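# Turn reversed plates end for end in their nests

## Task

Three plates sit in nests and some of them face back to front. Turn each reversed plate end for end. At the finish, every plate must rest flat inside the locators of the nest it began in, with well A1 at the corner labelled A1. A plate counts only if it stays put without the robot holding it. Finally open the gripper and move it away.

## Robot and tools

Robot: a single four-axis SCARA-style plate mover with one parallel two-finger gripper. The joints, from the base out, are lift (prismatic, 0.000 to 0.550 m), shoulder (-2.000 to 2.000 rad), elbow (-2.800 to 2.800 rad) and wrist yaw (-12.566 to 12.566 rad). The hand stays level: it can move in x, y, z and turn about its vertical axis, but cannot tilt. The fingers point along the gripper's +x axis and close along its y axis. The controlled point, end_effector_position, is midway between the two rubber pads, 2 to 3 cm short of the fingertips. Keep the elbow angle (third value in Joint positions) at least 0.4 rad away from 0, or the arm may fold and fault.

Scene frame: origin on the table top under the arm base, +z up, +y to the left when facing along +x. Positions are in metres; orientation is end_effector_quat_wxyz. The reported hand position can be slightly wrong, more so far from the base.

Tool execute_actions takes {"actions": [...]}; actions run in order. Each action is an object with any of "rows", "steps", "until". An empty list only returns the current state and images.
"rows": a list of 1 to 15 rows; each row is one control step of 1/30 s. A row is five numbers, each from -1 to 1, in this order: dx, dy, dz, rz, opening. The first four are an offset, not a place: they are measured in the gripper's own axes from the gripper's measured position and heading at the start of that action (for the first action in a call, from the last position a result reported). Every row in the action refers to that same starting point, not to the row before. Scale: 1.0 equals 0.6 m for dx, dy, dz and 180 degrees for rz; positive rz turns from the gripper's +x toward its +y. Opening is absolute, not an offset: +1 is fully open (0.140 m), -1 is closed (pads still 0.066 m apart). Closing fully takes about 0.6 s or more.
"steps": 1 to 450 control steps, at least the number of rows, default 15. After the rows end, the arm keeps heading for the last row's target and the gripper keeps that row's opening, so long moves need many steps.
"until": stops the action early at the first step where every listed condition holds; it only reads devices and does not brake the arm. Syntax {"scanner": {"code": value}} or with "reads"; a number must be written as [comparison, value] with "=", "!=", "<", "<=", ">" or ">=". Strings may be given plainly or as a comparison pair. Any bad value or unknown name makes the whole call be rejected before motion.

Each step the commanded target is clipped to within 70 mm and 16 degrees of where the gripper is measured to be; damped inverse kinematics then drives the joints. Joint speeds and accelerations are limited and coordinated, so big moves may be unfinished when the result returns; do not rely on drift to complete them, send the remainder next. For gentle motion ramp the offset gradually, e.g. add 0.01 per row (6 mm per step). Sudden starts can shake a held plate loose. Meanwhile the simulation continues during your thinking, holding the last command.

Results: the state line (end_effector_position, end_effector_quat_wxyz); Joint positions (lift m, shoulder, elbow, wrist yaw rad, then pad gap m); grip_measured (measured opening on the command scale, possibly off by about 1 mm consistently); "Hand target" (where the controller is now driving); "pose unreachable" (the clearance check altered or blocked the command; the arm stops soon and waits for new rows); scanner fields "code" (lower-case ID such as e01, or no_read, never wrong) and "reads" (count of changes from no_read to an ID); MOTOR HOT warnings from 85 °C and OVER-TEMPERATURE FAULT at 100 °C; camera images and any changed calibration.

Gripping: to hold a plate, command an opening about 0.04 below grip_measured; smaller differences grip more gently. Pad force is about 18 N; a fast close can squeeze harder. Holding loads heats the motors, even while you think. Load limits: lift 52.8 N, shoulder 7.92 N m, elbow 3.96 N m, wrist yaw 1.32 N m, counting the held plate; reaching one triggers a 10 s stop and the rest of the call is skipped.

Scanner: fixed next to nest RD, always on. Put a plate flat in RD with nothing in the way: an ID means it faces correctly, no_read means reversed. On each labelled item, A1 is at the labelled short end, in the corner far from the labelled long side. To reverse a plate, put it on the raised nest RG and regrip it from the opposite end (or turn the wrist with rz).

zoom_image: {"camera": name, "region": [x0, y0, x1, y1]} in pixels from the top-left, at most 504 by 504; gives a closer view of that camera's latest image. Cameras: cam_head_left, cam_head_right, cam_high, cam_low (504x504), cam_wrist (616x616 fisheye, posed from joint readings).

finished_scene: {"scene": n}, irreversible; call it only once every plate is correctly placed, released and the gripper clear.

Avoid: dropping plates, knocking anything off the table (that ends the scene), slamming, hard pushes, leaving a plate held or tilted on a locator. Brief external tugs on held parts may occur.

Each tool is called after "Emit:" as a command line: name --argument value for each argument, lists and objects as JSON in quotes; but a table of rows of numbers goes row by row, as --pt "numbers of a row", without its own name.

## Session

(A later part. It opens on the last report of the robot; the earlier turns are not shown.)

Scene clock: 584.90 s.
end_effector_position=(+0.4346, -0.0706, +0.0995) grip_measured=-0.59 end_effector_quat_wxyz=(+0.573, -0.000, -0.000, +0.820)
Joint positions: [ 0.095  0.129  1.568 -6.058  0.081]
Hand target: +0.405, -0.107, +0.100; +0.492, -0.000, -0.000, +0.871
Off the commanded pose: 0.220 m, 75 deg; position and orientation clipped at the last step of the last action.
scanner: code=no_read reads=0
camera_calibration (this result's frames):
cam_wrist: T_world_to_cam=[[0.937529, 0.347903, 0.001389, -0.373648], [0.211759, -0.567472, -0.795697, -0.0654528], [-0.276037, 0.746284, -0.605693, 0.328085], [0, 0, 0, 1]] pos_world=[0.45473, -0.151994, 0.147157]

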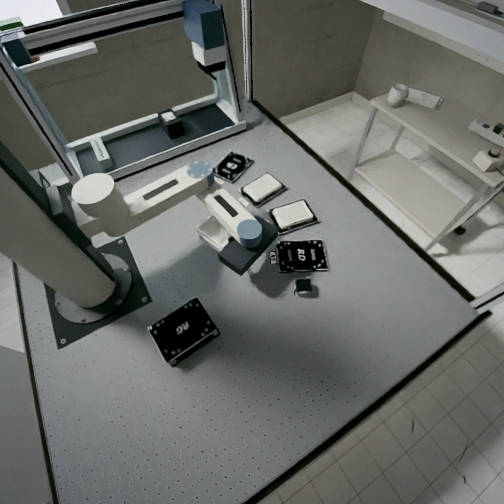

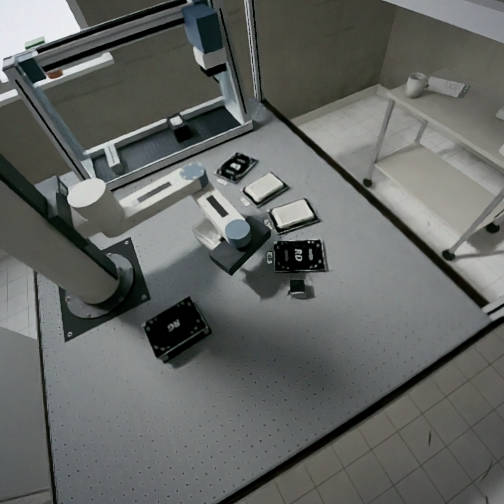

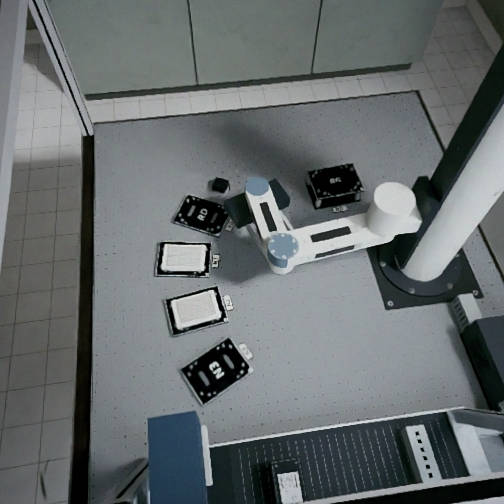

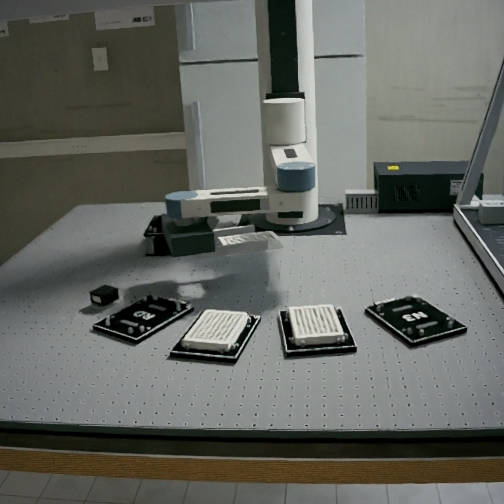

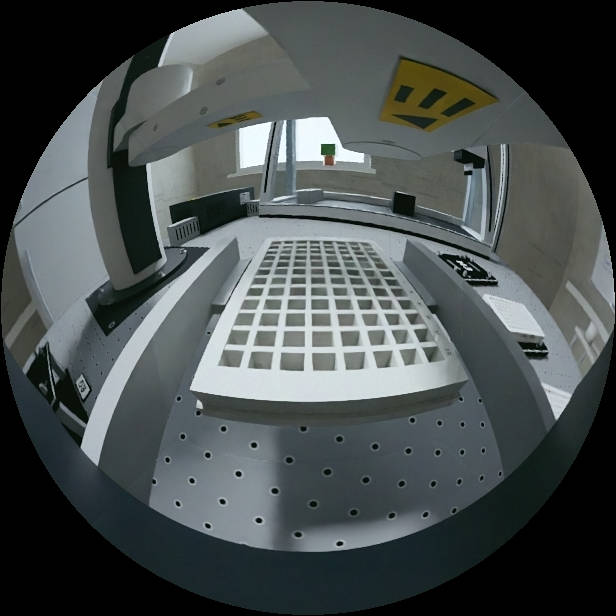

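Emit:
execute_actions --actions '[]'

Scene clock: 591.60 s.
end_effector_position=(+0.4044, -0.1071, +0.0996) grip_measured=-0.59 end_effector_quat_wxyz=(+0.492, -0.000, -0.000, +0.871)
Joint positions: [ 0.095  0.043  1.62  -5.833  0.081]
Hand target: +0.405, -0.107, +0.100; +0.492, -0.000, -0.000, +0.871
Off the commanded pose: 0.173 m, 64 deg; position and orientation clipped at the last step of the last action.
scanner: code=no_read reads=0
camera_calibration (this result's frames):
cam_wrist: T_world_to_cam=[[0.854559, 0.519353, 0.001389, -0.280786], [0.315514, -0.517027, -0.795697, -0.116245], [-0.41253, 0.680408, -0.605693, 0.395154], [0, 0, 0, 1]] pos_world=[0.439638, -0.183141, 0.147236]

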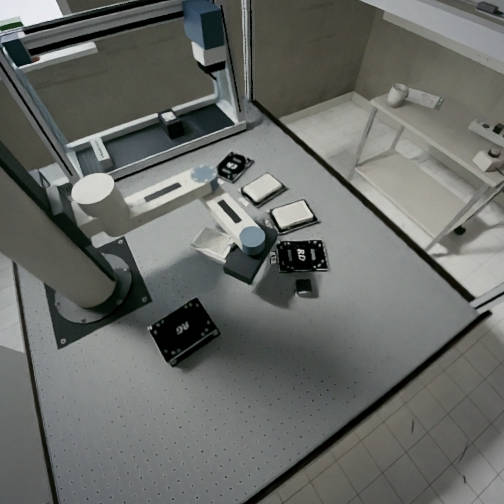

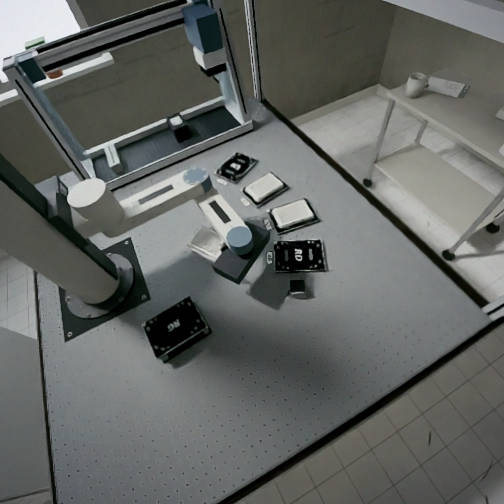

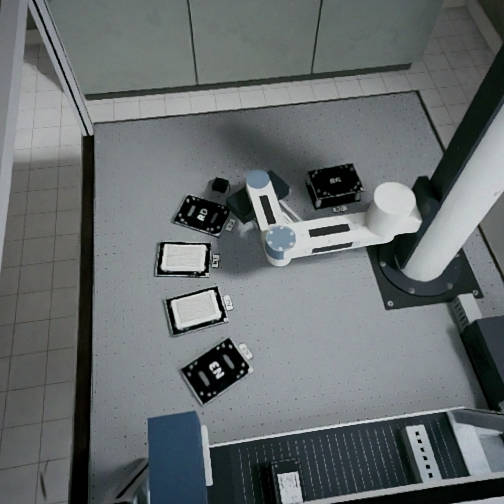

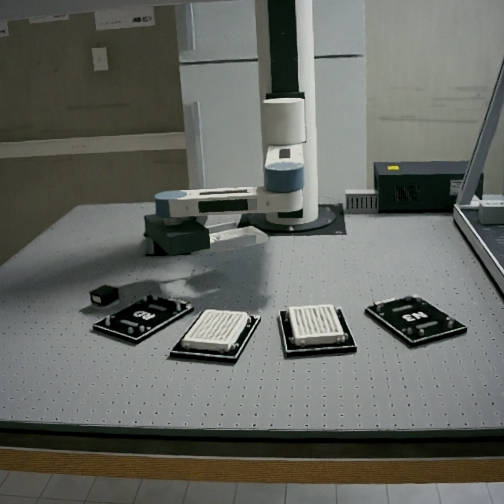

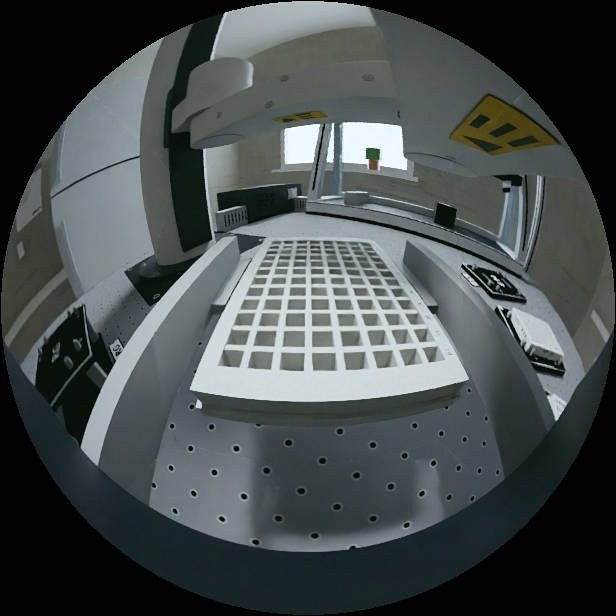

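Emit:
execute_actions --actions '[{"rows": [[-0.001,0.007,0,0.007,-0.635],[-0.003,0.021,0,0.019,-0.635],[-0.007,0.041,0,0.036,-0.635],[-0.012,0.066,0,0.056,-0.635],[-0.018,0.094,0,0.078,-0.635],[-0.024,0.123,0,0.100,-0.635],[-0.030,0.152,0,0.122,-0.635],[-0.037,0.181,0,0.144,-0.635],[-0.044,0.210,0,0.166,-0.635],[-0.051,0.239,0,0.188,-0.635],[-0.058,0.268,0,0.210,-0.635],[-0.065,0.297,0,0.232,-0.635],[-0.072,0.326,0,0.254,-0.635],[-0.079,0.355,0,0.276,-0.635],[-0.1037,0.4557,0.0007,0.3540,-0.635]], "steps": 21}]'

Scene clock: 601.53 s.
end_effector_position=(+0.2153, -0.2871, +0.0999) grip_measured=-0.59 end_effector_quat_wxyz=(-0.006, -0.000, -0.000, +1.000)
Joint positions: [ 0.095 -0.231  1.407 -4.307  0.081]
Hand target: +0.205, -0.299, +0.100; -0.036, -0.000, -0.000, +0.999
Off the commanded pose: 0.019 m, 4 deg.
scanner: code=no_read reads=0
camera_calibration (this result's frames):
cam_wrist: T_world_to_cam=[[-0.0150316, 0.999886, 0.001389, 0.299548], [0.605608, 0.0102097, -0.795697, -0.0604985], [-0.795621, -0.0111195, -0.605693, 0.323759], [0, 0, 0, 1]] pos_world=[0.298731, -0.295296, 0.147544]

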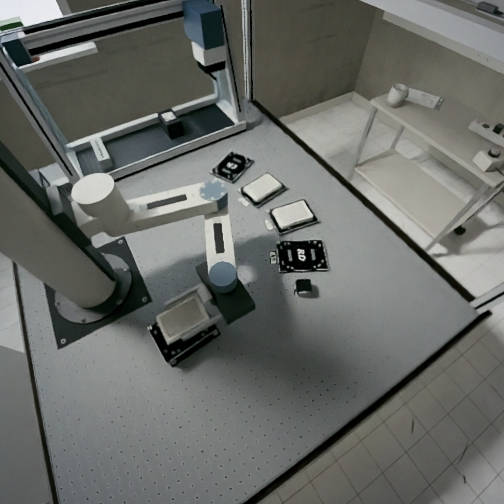

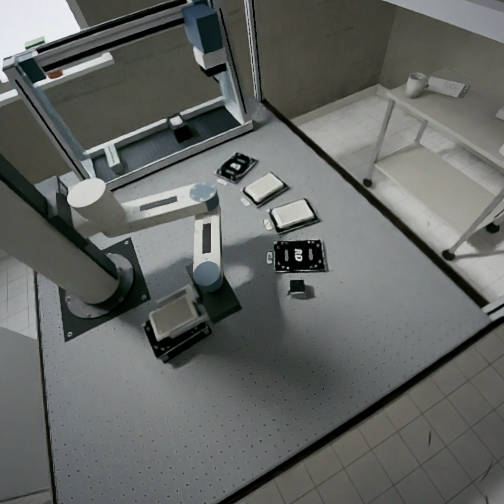

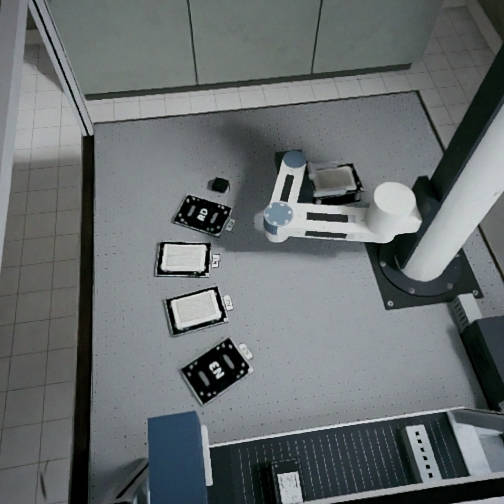

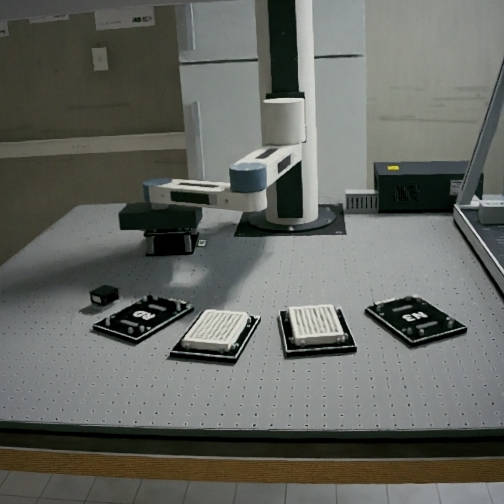

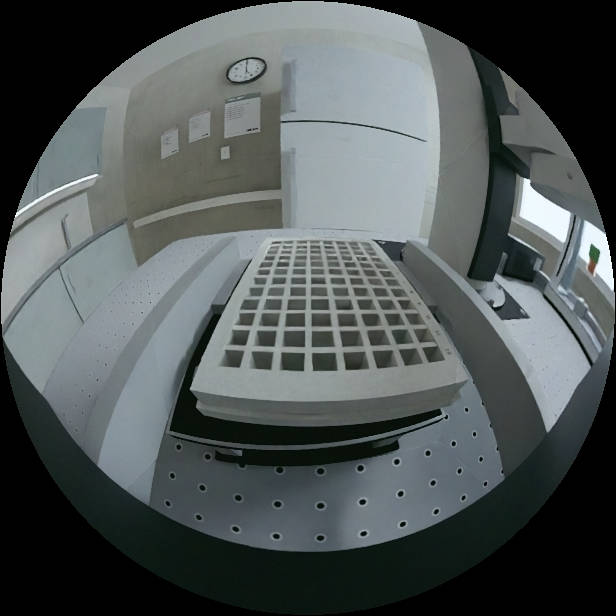

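Emit:
execute_actions --actions '[]'

Emit:
zoom_image --camera "cam_wrist" --region '[150, 370, 290, 490]'

Emit:
zoom_image --camera "cam_wrist" --region '[370, 370, 510, 490]'

Scene clock: 603.87 s.
end_effector_position=(+0.2045, -0.2985, +0.1000) grip_measured=-0.59 end_effector_quat_wxyz=(-0.036, -0.000, -0.000, +0.999)
Joint positions: [ 0.095 -0.256  1.39  -4.202  0.081]
Hand target: +0.205, -0.299, +0.100; -0.036, -0.000, -0.000, +0.999
Off the commanded pose: 0.004 m, 1 deg.
scanner: code=no_read reads=0
camera_calibration (this result's frames):
cam_wrist: T_world_to_cam=[[-0.076035, 0.997104, 0.001389, 0.32241], [0.603856, 0.047156, -0.795697, -0.0423962], [-0.793459, -0.0596621, -0.605693, 0.300123], [0, 0, 0, 1]] pos_world=[0.288251, -0.301571, 0.1476]

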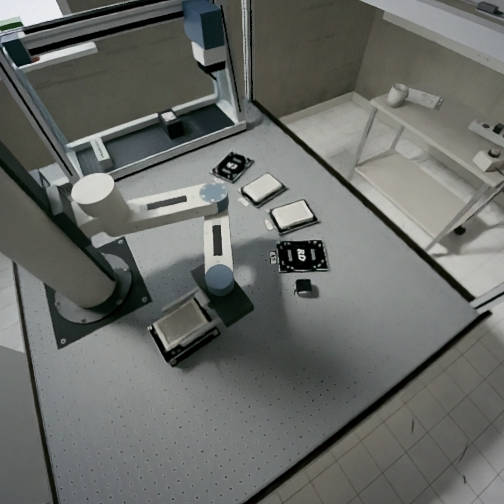

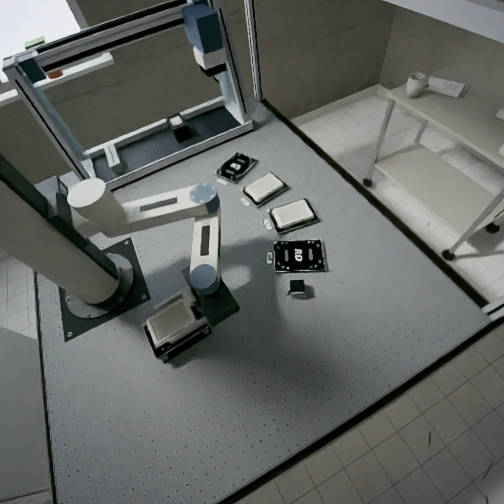

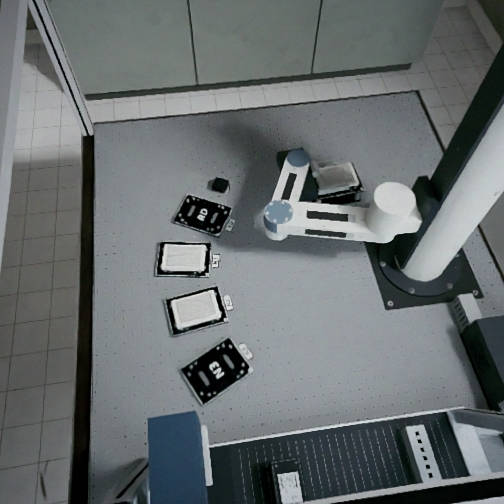

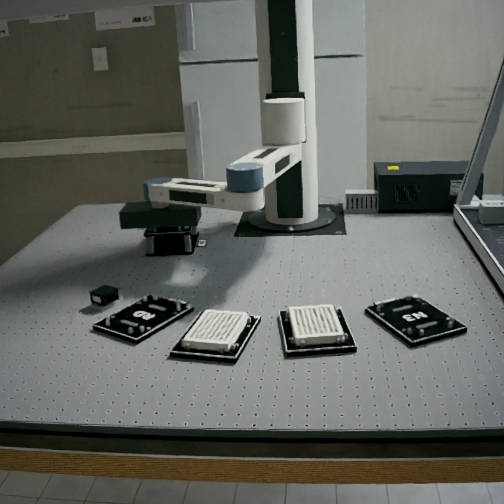

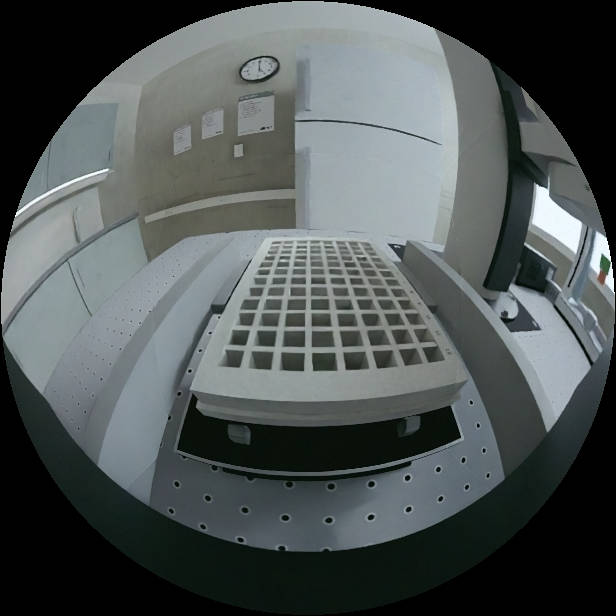

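Region (150, 370, 290, 490) of cam_wrist's 616x616 image, scaled by 3.600, with more detail than that image has; it fills the top 432 rows of this view, and the rest is white.

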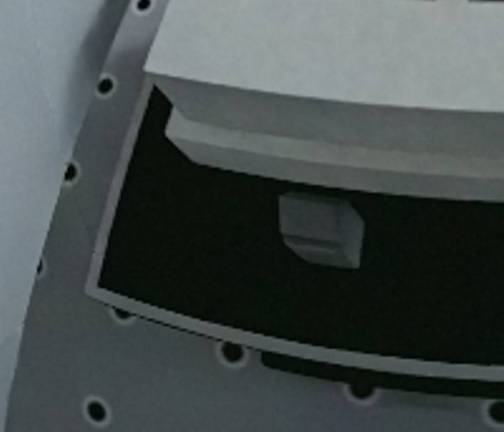

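Region (370, 370, 510, 490) of cam_wrist's 616x616 image, scaled by 3.600, with more detail than that image has; it fills the top 432 rows of this view, and the rest is white.

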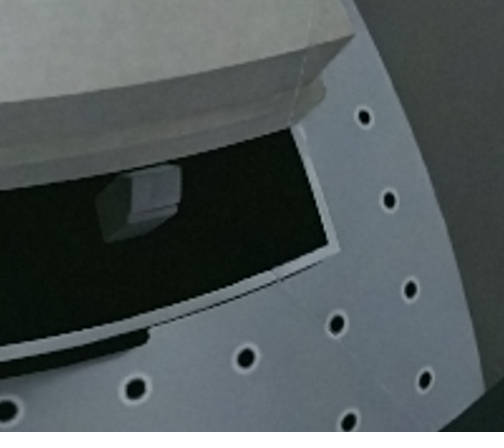

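Emit:
execute_actions --actions '[{"rows": [[0.0047,0.0045,-0.002,0.0034,-0.635],[0.0047,0.0045,-0.006,0.0034,-0.635],[0.0047,0.0045,-0.011,0.0034,-0.635],[0.0047,0.0045,-0.016,0.0034,-0.635],[0.0047,0.0045,-0.020,0.0034,-0.635],[0.0047,0.0045,-0.0235,0.0034,-0.635],[0.0047,0.0045,-0.026,0.0034,-0.635],[0.0047,0.0045,-0.0275,0.0034,-0.635],[0.0047,0.0045,-0.0275,0.0034,-0.635],[0.0047,0.0045,-0.0275,0.0034,-0.57],[0.0047,0.0045,-0.0275,0.0034,-0.25]], "steps": 11}]'

Scene clock: 618.77 s.
end_effector_position=(+0.2019, -0.3015, +0.0835) grip_measured=-0.55 end_effector_quat_wxyz=(-0.042, -0.000, -0.000, +0.999)
Joint positions: [ 0.079 -0.265  1.389 -4.182  0.083]
Hand target: +0.202, -0.301, +0.083; -0.041, -0.000, -0.000, +0.999
Off the commanded pose: 0.000 m, 0 deg.
scanner: code=no_read reads=0
camera_calibration (this result's frames):
cam_wrist: T_world_to_cam=[[-0.0873917, 0.996173, 0.001389, 0.327268], [0.60328, 0.0540336, -0.795697, -0.0515897], [-0.792727, -0.0686994, -0.605693, 0.285038], [0, 0, 0, 1]] pos_world=[0.285681, -0.303646, 0.131141]

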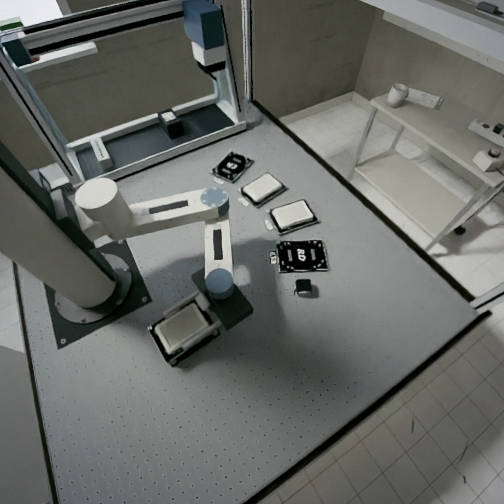

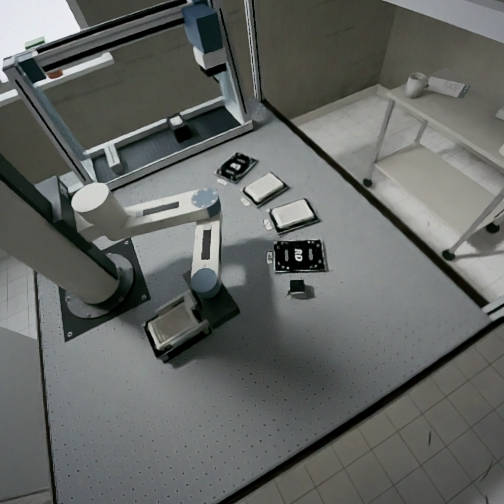

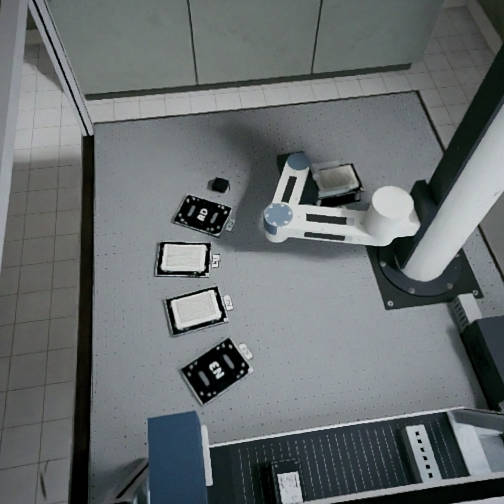

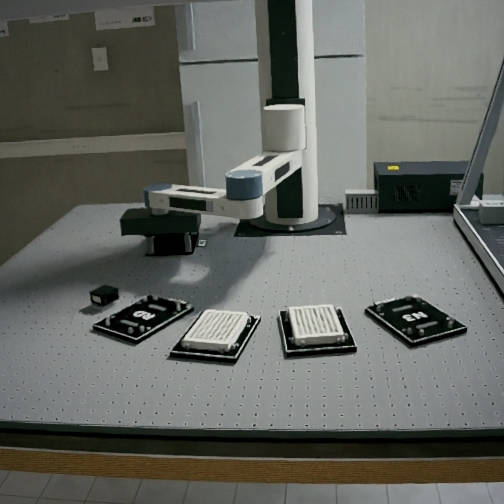

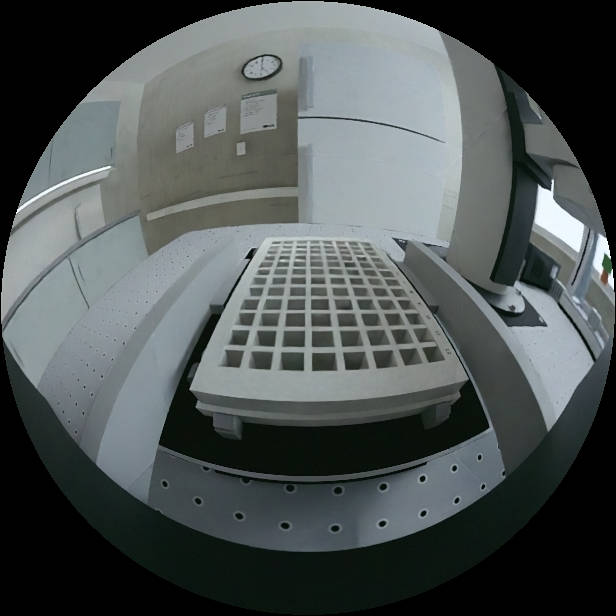

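Emit:
execute_actions --actions '[{"rows": [[0,0,0.0233,0,-0.25],[0,0,0.0233,-0.01,-0.25],[0,0,0.0233,-0.03,-0.25],[0,0,0.0233,-0.07,-0.25],[0,0,0.0233,-0.5,-0.22],[0,0,0.0233,-0.5,-0.22],[0,0,0.0233,-0.5,-0.22],[0,0,0.0233,-0.5,-0.22],[0,0,0.0233,-0.5,-0.22],[0,0,0.0233,-0.5,-0.22],[0,0,0.0233,-0.5,-0.22],[0,0,0.0233,-0.5,-0.22],[-0.0015,0.0008,0.0233,-1.0,-0.22]], "steps": 49}]'

Scene clock: 625.63 s.
end_effector_position=(+0.2004, -0.3026, +0.0975) grip_measured=-0.22 end_effector_quat_wxyz=(+0.993, -0.000, -0.000, +0.121)
Joint positions: [ 0.092 -1.146  1.491 -6.385  0.095]
Hand target: +0.201, -0.302, +0.097; +0.999, -0.000, -0.000, +0.048
Off the commanded pose: 0.003 m, 9 deg.
scanner: code=no_read reads=0
camera_calibration (this result's frames):
cam_wrist: T_world_to_cam=[[0.243881, -0.969804, 0.001389, -0.333074], [-0.587135, -0.148789, -0.795697, 0.137664], [0.771877, 0.19324, -0.605693, 0.0579781], [0, 0, 0, 1]] pos_world=[0.117306, -0.313737, 0.145119]

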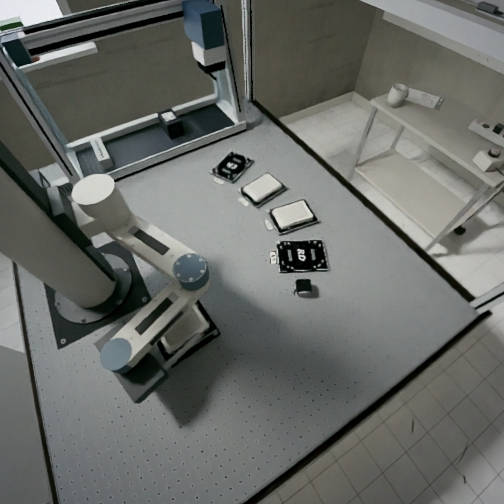

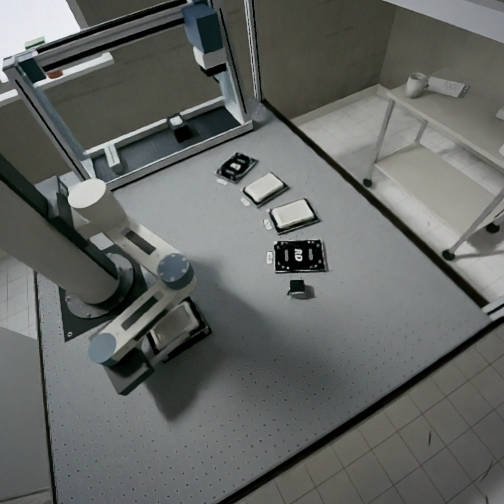

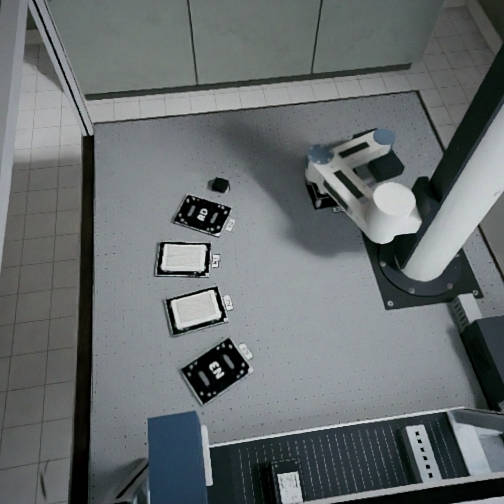

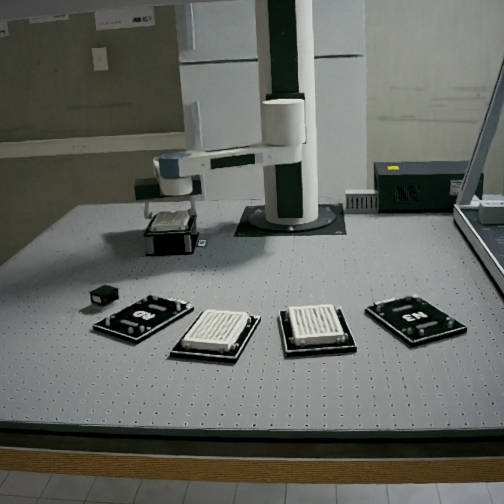

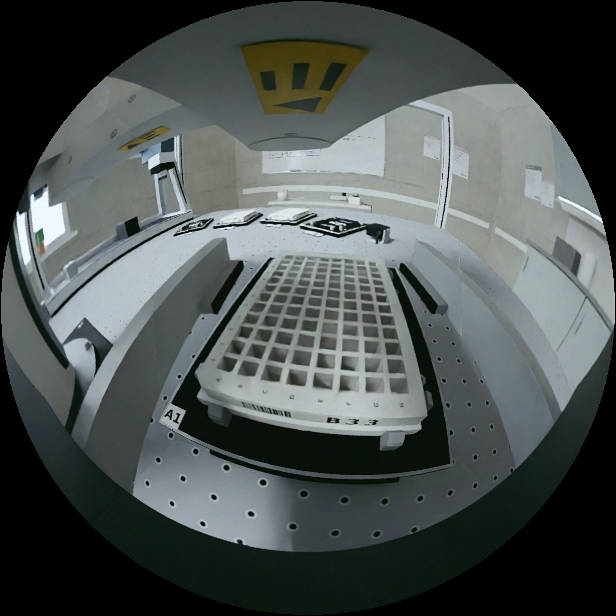

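Emit:
execute_actions --actions '[]'

Emit:
zoom_image --camera "cam_wrist" --region '[370, 370, 510, 490]'

Emit:
zoom_image --camera "cam_wrist" --region '[150, 370, 290, 490]'

Scene clock: 628.57 s.
end_effector_position=(+0.2014, -0.3020, +0.0975) grip_measured=-0.22 end_effector_quat_wxyz=(+0.999, -0.000, -0.000, +0.047)
Joint positions: [ 0.092 -1.132  1.392 -6.449  0.095]
Hand target: +0.201, -0.302, +0.097; +0.999, -0.000, -0.000, +0.048
Off the commanded pose: 0.001 m, 1 deg.
scanner: code=no_read reads=0
camera_calibration (this result's frames):
cam_wrist: T_world_to_cam=[[0.0984246, -0.995144, 0.001389, -0.311104], [-0.602644, -0.060715, -0.795697, 0.168092], [0.791917, 0.0774791, -0.605693, 0.018054], [0, 0, 0, 1]] pos_world=[0.117622, -0.300786, 0.145117]

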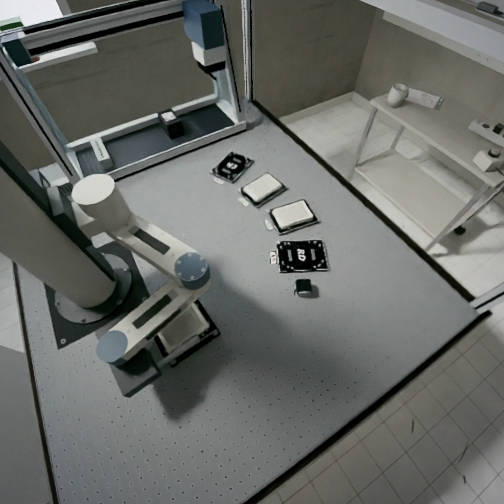

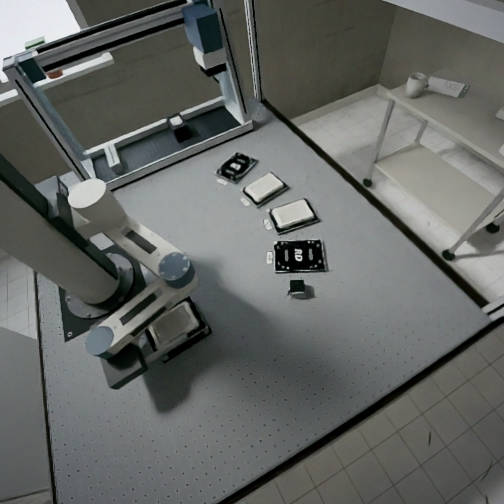

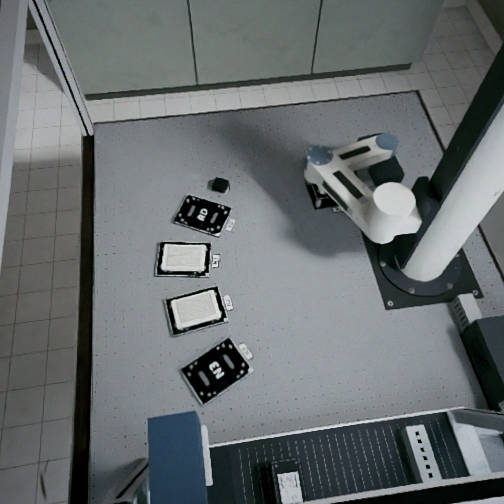

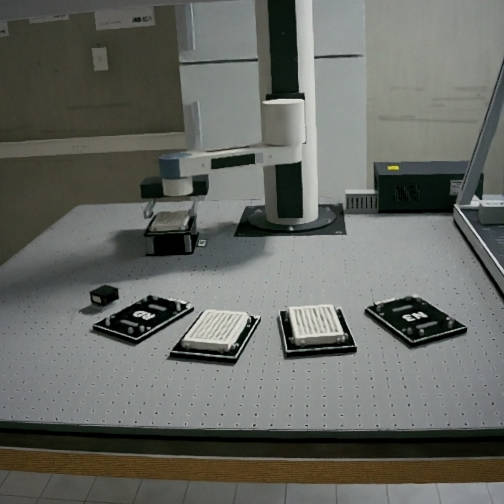

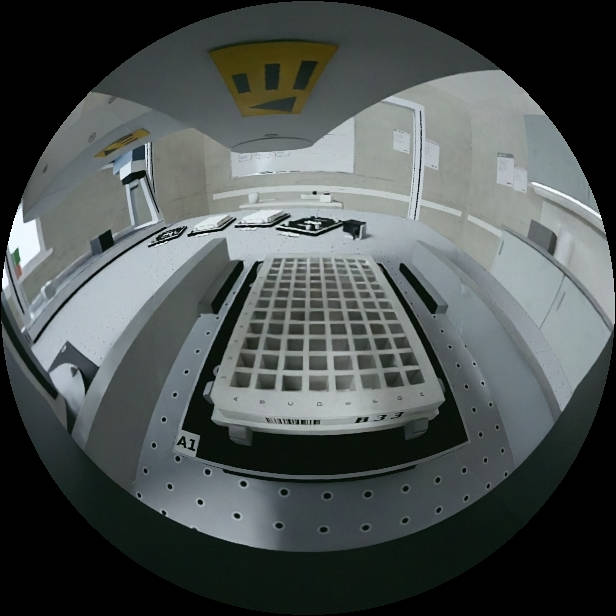

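Region (370, 370, 510, 490) of cam_wrist's 616x616 image, scaled by 3.600, with more detail than that image has; it fills the top 432 rows of this view, and the rest is white.

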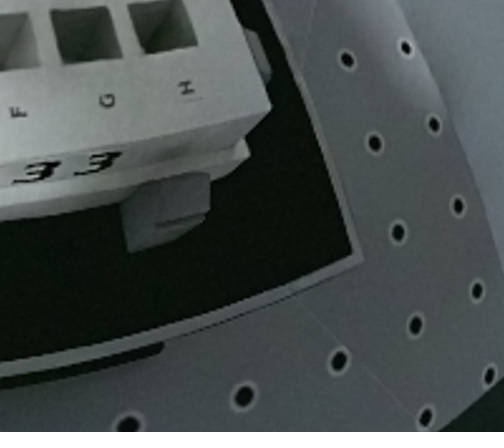

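Region (150, 370, 290, 490) of cam_wrist's 616x616 image, scaled by 3.600, with more detail than that image has; it fills the top 432 rows of this view, and the rest is white.

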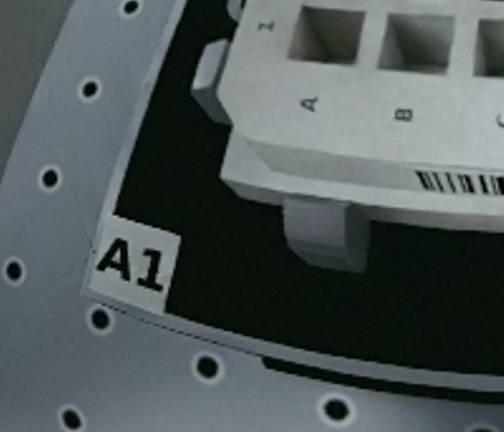

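Emit:
execute_actions --actions '[{"rows": [[0.0025,-0.0002,-0.006,-0.0035,-0.22],[0.0025,-0.0002,-0.013,-0.0035,-0.27],[0.0025,-0.0002,-0.019,-0.0035,-0.33],[0.0025,-0.0002,-0.0233,-0.0035,-0.39],[0.0025,-0.0002,-0.0233,-0.0035,-0.45],[0.0025,-0.0002,-0.0233,-0.0035,-0.50],[0.0025,-0.0002,-0.0233,-0.0035,-0.54],[0.0025,-0.0002,-0.0233,-0.0035,-0.57],[0.0025,-0.0002,-0.0233,-0.0035,-0.595],[0.0025,-0.0002,-0.0233,-0.0035,-0.615],[0.0025,-0.0002,-0.0233,-0.0035,-0.635]], "steps": 11}]'

Scene clock: 636.80 s.
end_effector_position=(+0.2029, -0.3019, +0.0834) grip_measured=-0.59 end_effector_quat_wxyz=(+0.999, -0.000, -0.000, +0.042)
Joint positions: [ 0.078 -1.126  1.383 -6.456  0.081]
Hand target: +0.203, -0.302, +0.084; +0.999, -0.000, -0.000, +0.042
Off the commanded pose: 0.000 m, 0 deg.
scanner: code=no_read reads=0
camera_calibration (this result's frames):
cam_wrist: T_world_to_cam=[[0.0877376, -0.996143, 0.001389, -0.309327], [-0.603261, -0.0542431, -0.795697, 0.159898], [0.792703, 0.0689746, -0.605693, 0.00564808], [0, 0, 0, 1]] pos_world=[0.119123, -0.29985, 0.131081]

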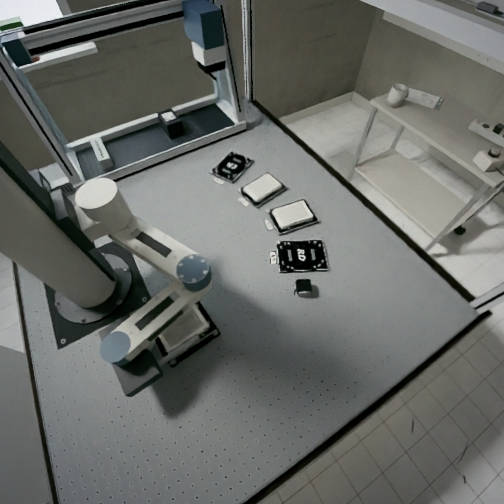

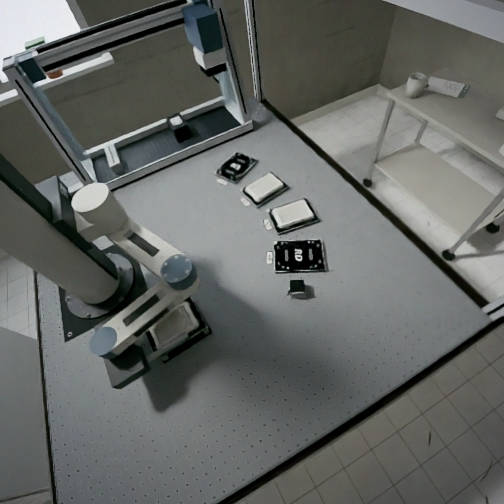

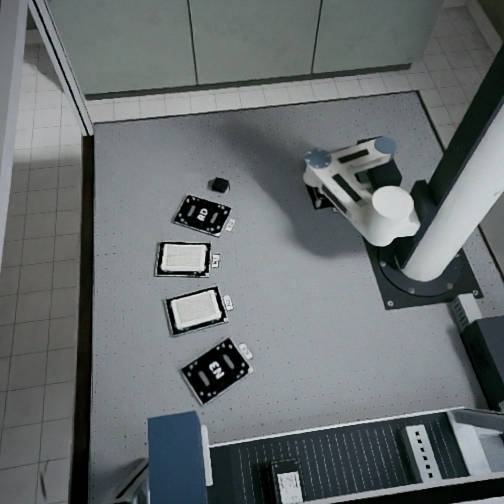

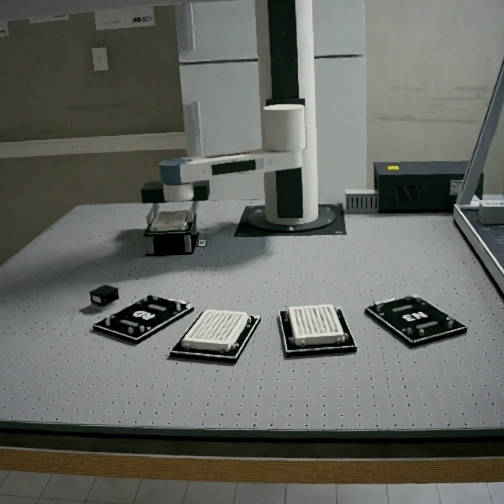

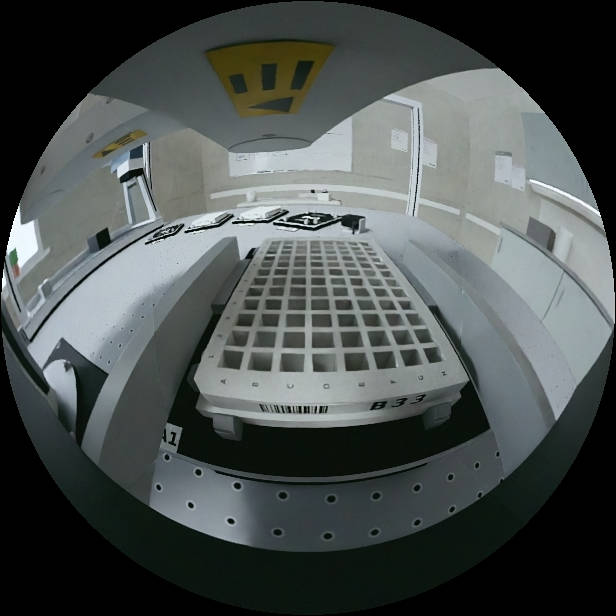

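Emit:
execute_actions --actions '[{"rows": [[0,0,0.005,0,-0.635],[0,0,0.012,0,-0.635],[0,0,0.019,0,-0.635],[0.001,0,0.023,0.001,-0.635],[0.006,0,0.023,0.003,-0.635],[0.016,0,0.023,0.009,-0.635],[0.032,0.001,0.023,0.018,-0.635],[0.053,0.0025,0.023,0.030,-0.635],[0.077,0.005,0.023,0.044,-0.635],[0.103,0.010,0.023,0.059,-0.635],[0.130,0.016,0.023,0.075,-0.635],[0.157,0.024,0.023,0.091,-0.635],[0.184,0.033,0.023,0.107,-0.635],[0.210,0.044,0.023,0.123,-0.635],[0.5287,0.3768,0.023,0.3075,-0.635]], "steps": 37}]'

Scene clock: 694.73 s.
end_effector_position=(+0.4458, -0.0930, +0.0972) grip_measured=-0.59 end_effector_quat_wxyz=(+0.855, -0.000, -0.000, +0.518)
Joint positions: [ 0.092  0.04   1.218 -6.452  0.081]
Hand target: +0.475, -0.058, +0.097; +0.862, -0.000, -0.000, +0.507
Off the commanded pose: 0.069 m, 2 deg; position clipped at the last step of the last action.
scanner: code=no_read reads=0
camera_calibration (this result's frames):
cam_wrist: T_world_to_cam=[[0.888038, -0.459769, 0.001389, -0.429445], [-0.277498, -0.538387, -0.795697, 0.138504], [0.366585, 0.706224, -0.605693, 0.0562519], [0, 0, 0, 1]] pos_world=[0.399177, -0.162603, 0.144875]

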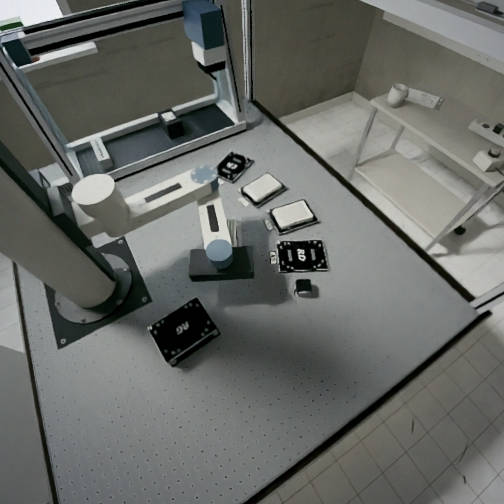

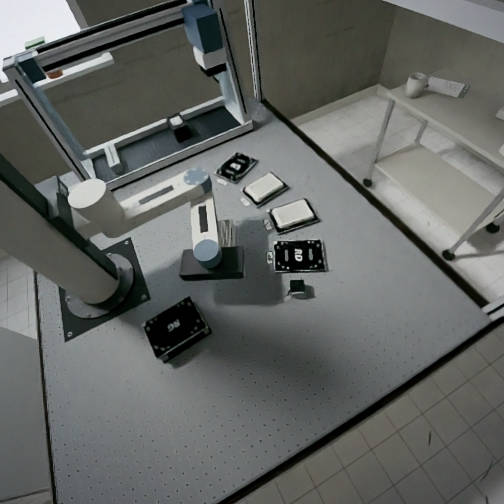

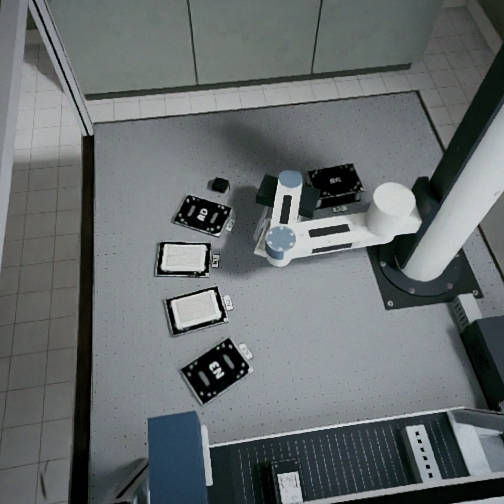

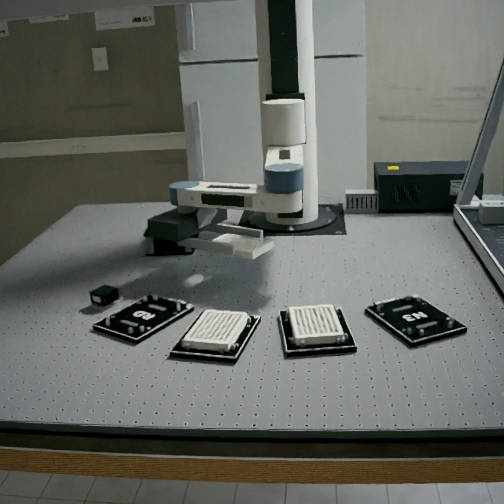

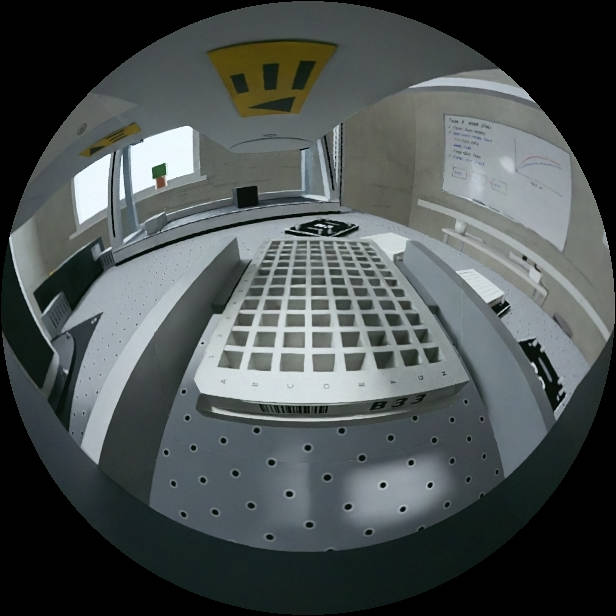

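Emit:
execute_actions --actions '[]'

Scene clock: 707.27 s.
end_effector_position=(+0.4752, -0.0579, +0.0972) grip_measured=-0.59 end_effector_quat_wxyz=(+0.862, -0.000, -0.000, +0.508)
Joint positions: [ 0.092  0.201  1.194 -6.613  0.081]
Hand target: +0.475, -0.058, +0.097; +0.862, -0.000, -0.000, +0.507
Off the commanded pose: 0.026 m, 1 deg; position clipped at the last step of the last action.
scanner: code=no_read reads=0
camera_calibration (this result's frames):
cam_wrist: T_world_to_cam=[[0.876513, -0.481375, 0.001389, -0.435147], [-0.290598, -0.531431, -0.795697, 0.172137], [0.383767, 0.697036, -0.605693, 0.0120551], [0, 0, 0, 1]] pos_world=[0.426808, -0.126393, 0.144875]

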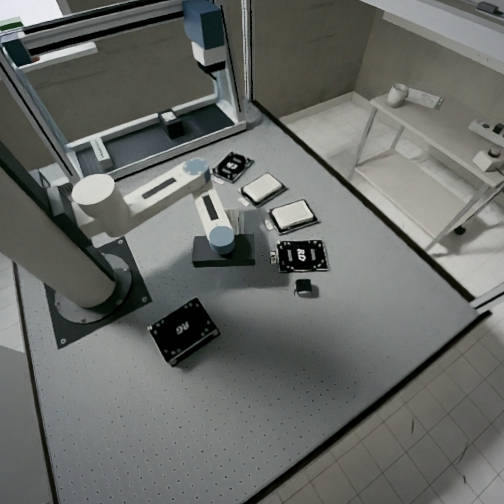

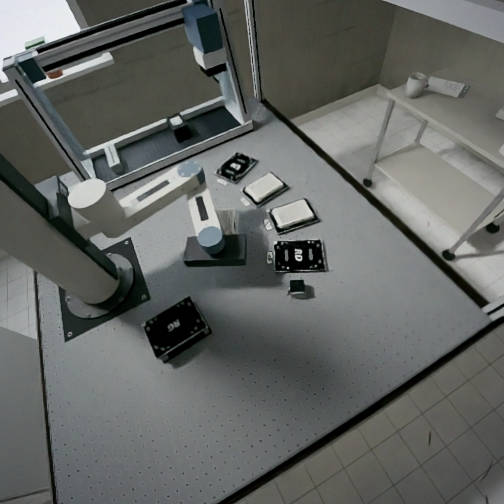

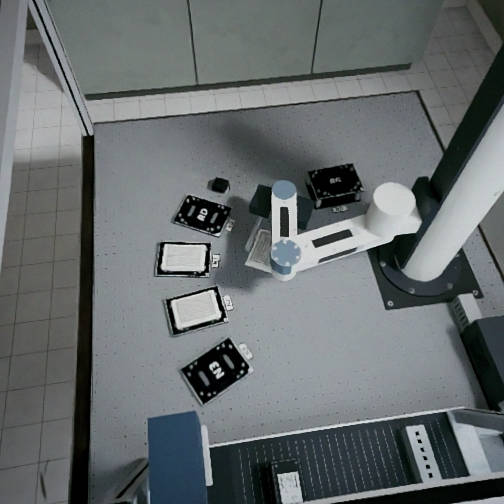

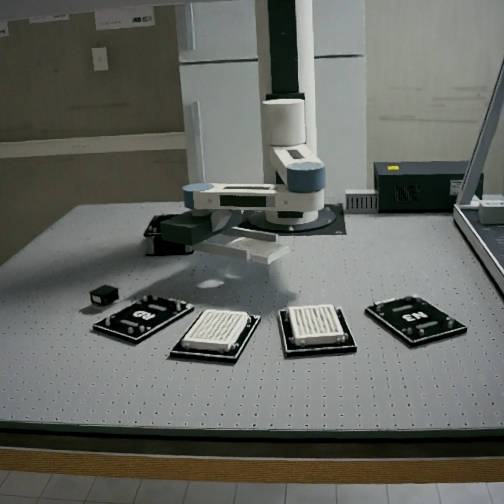

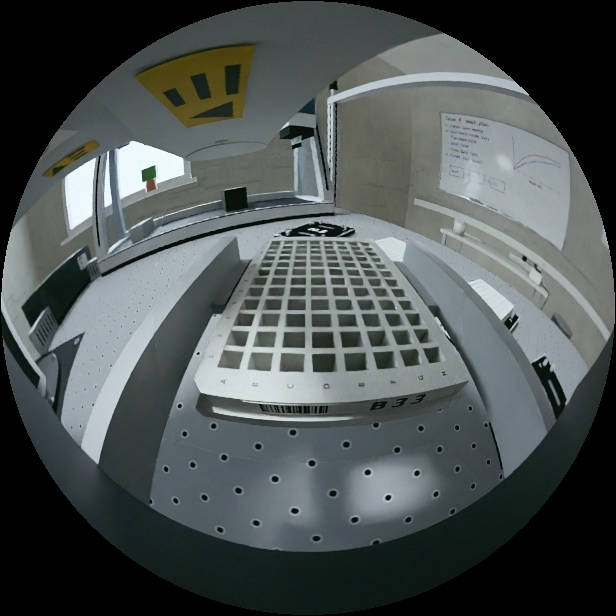

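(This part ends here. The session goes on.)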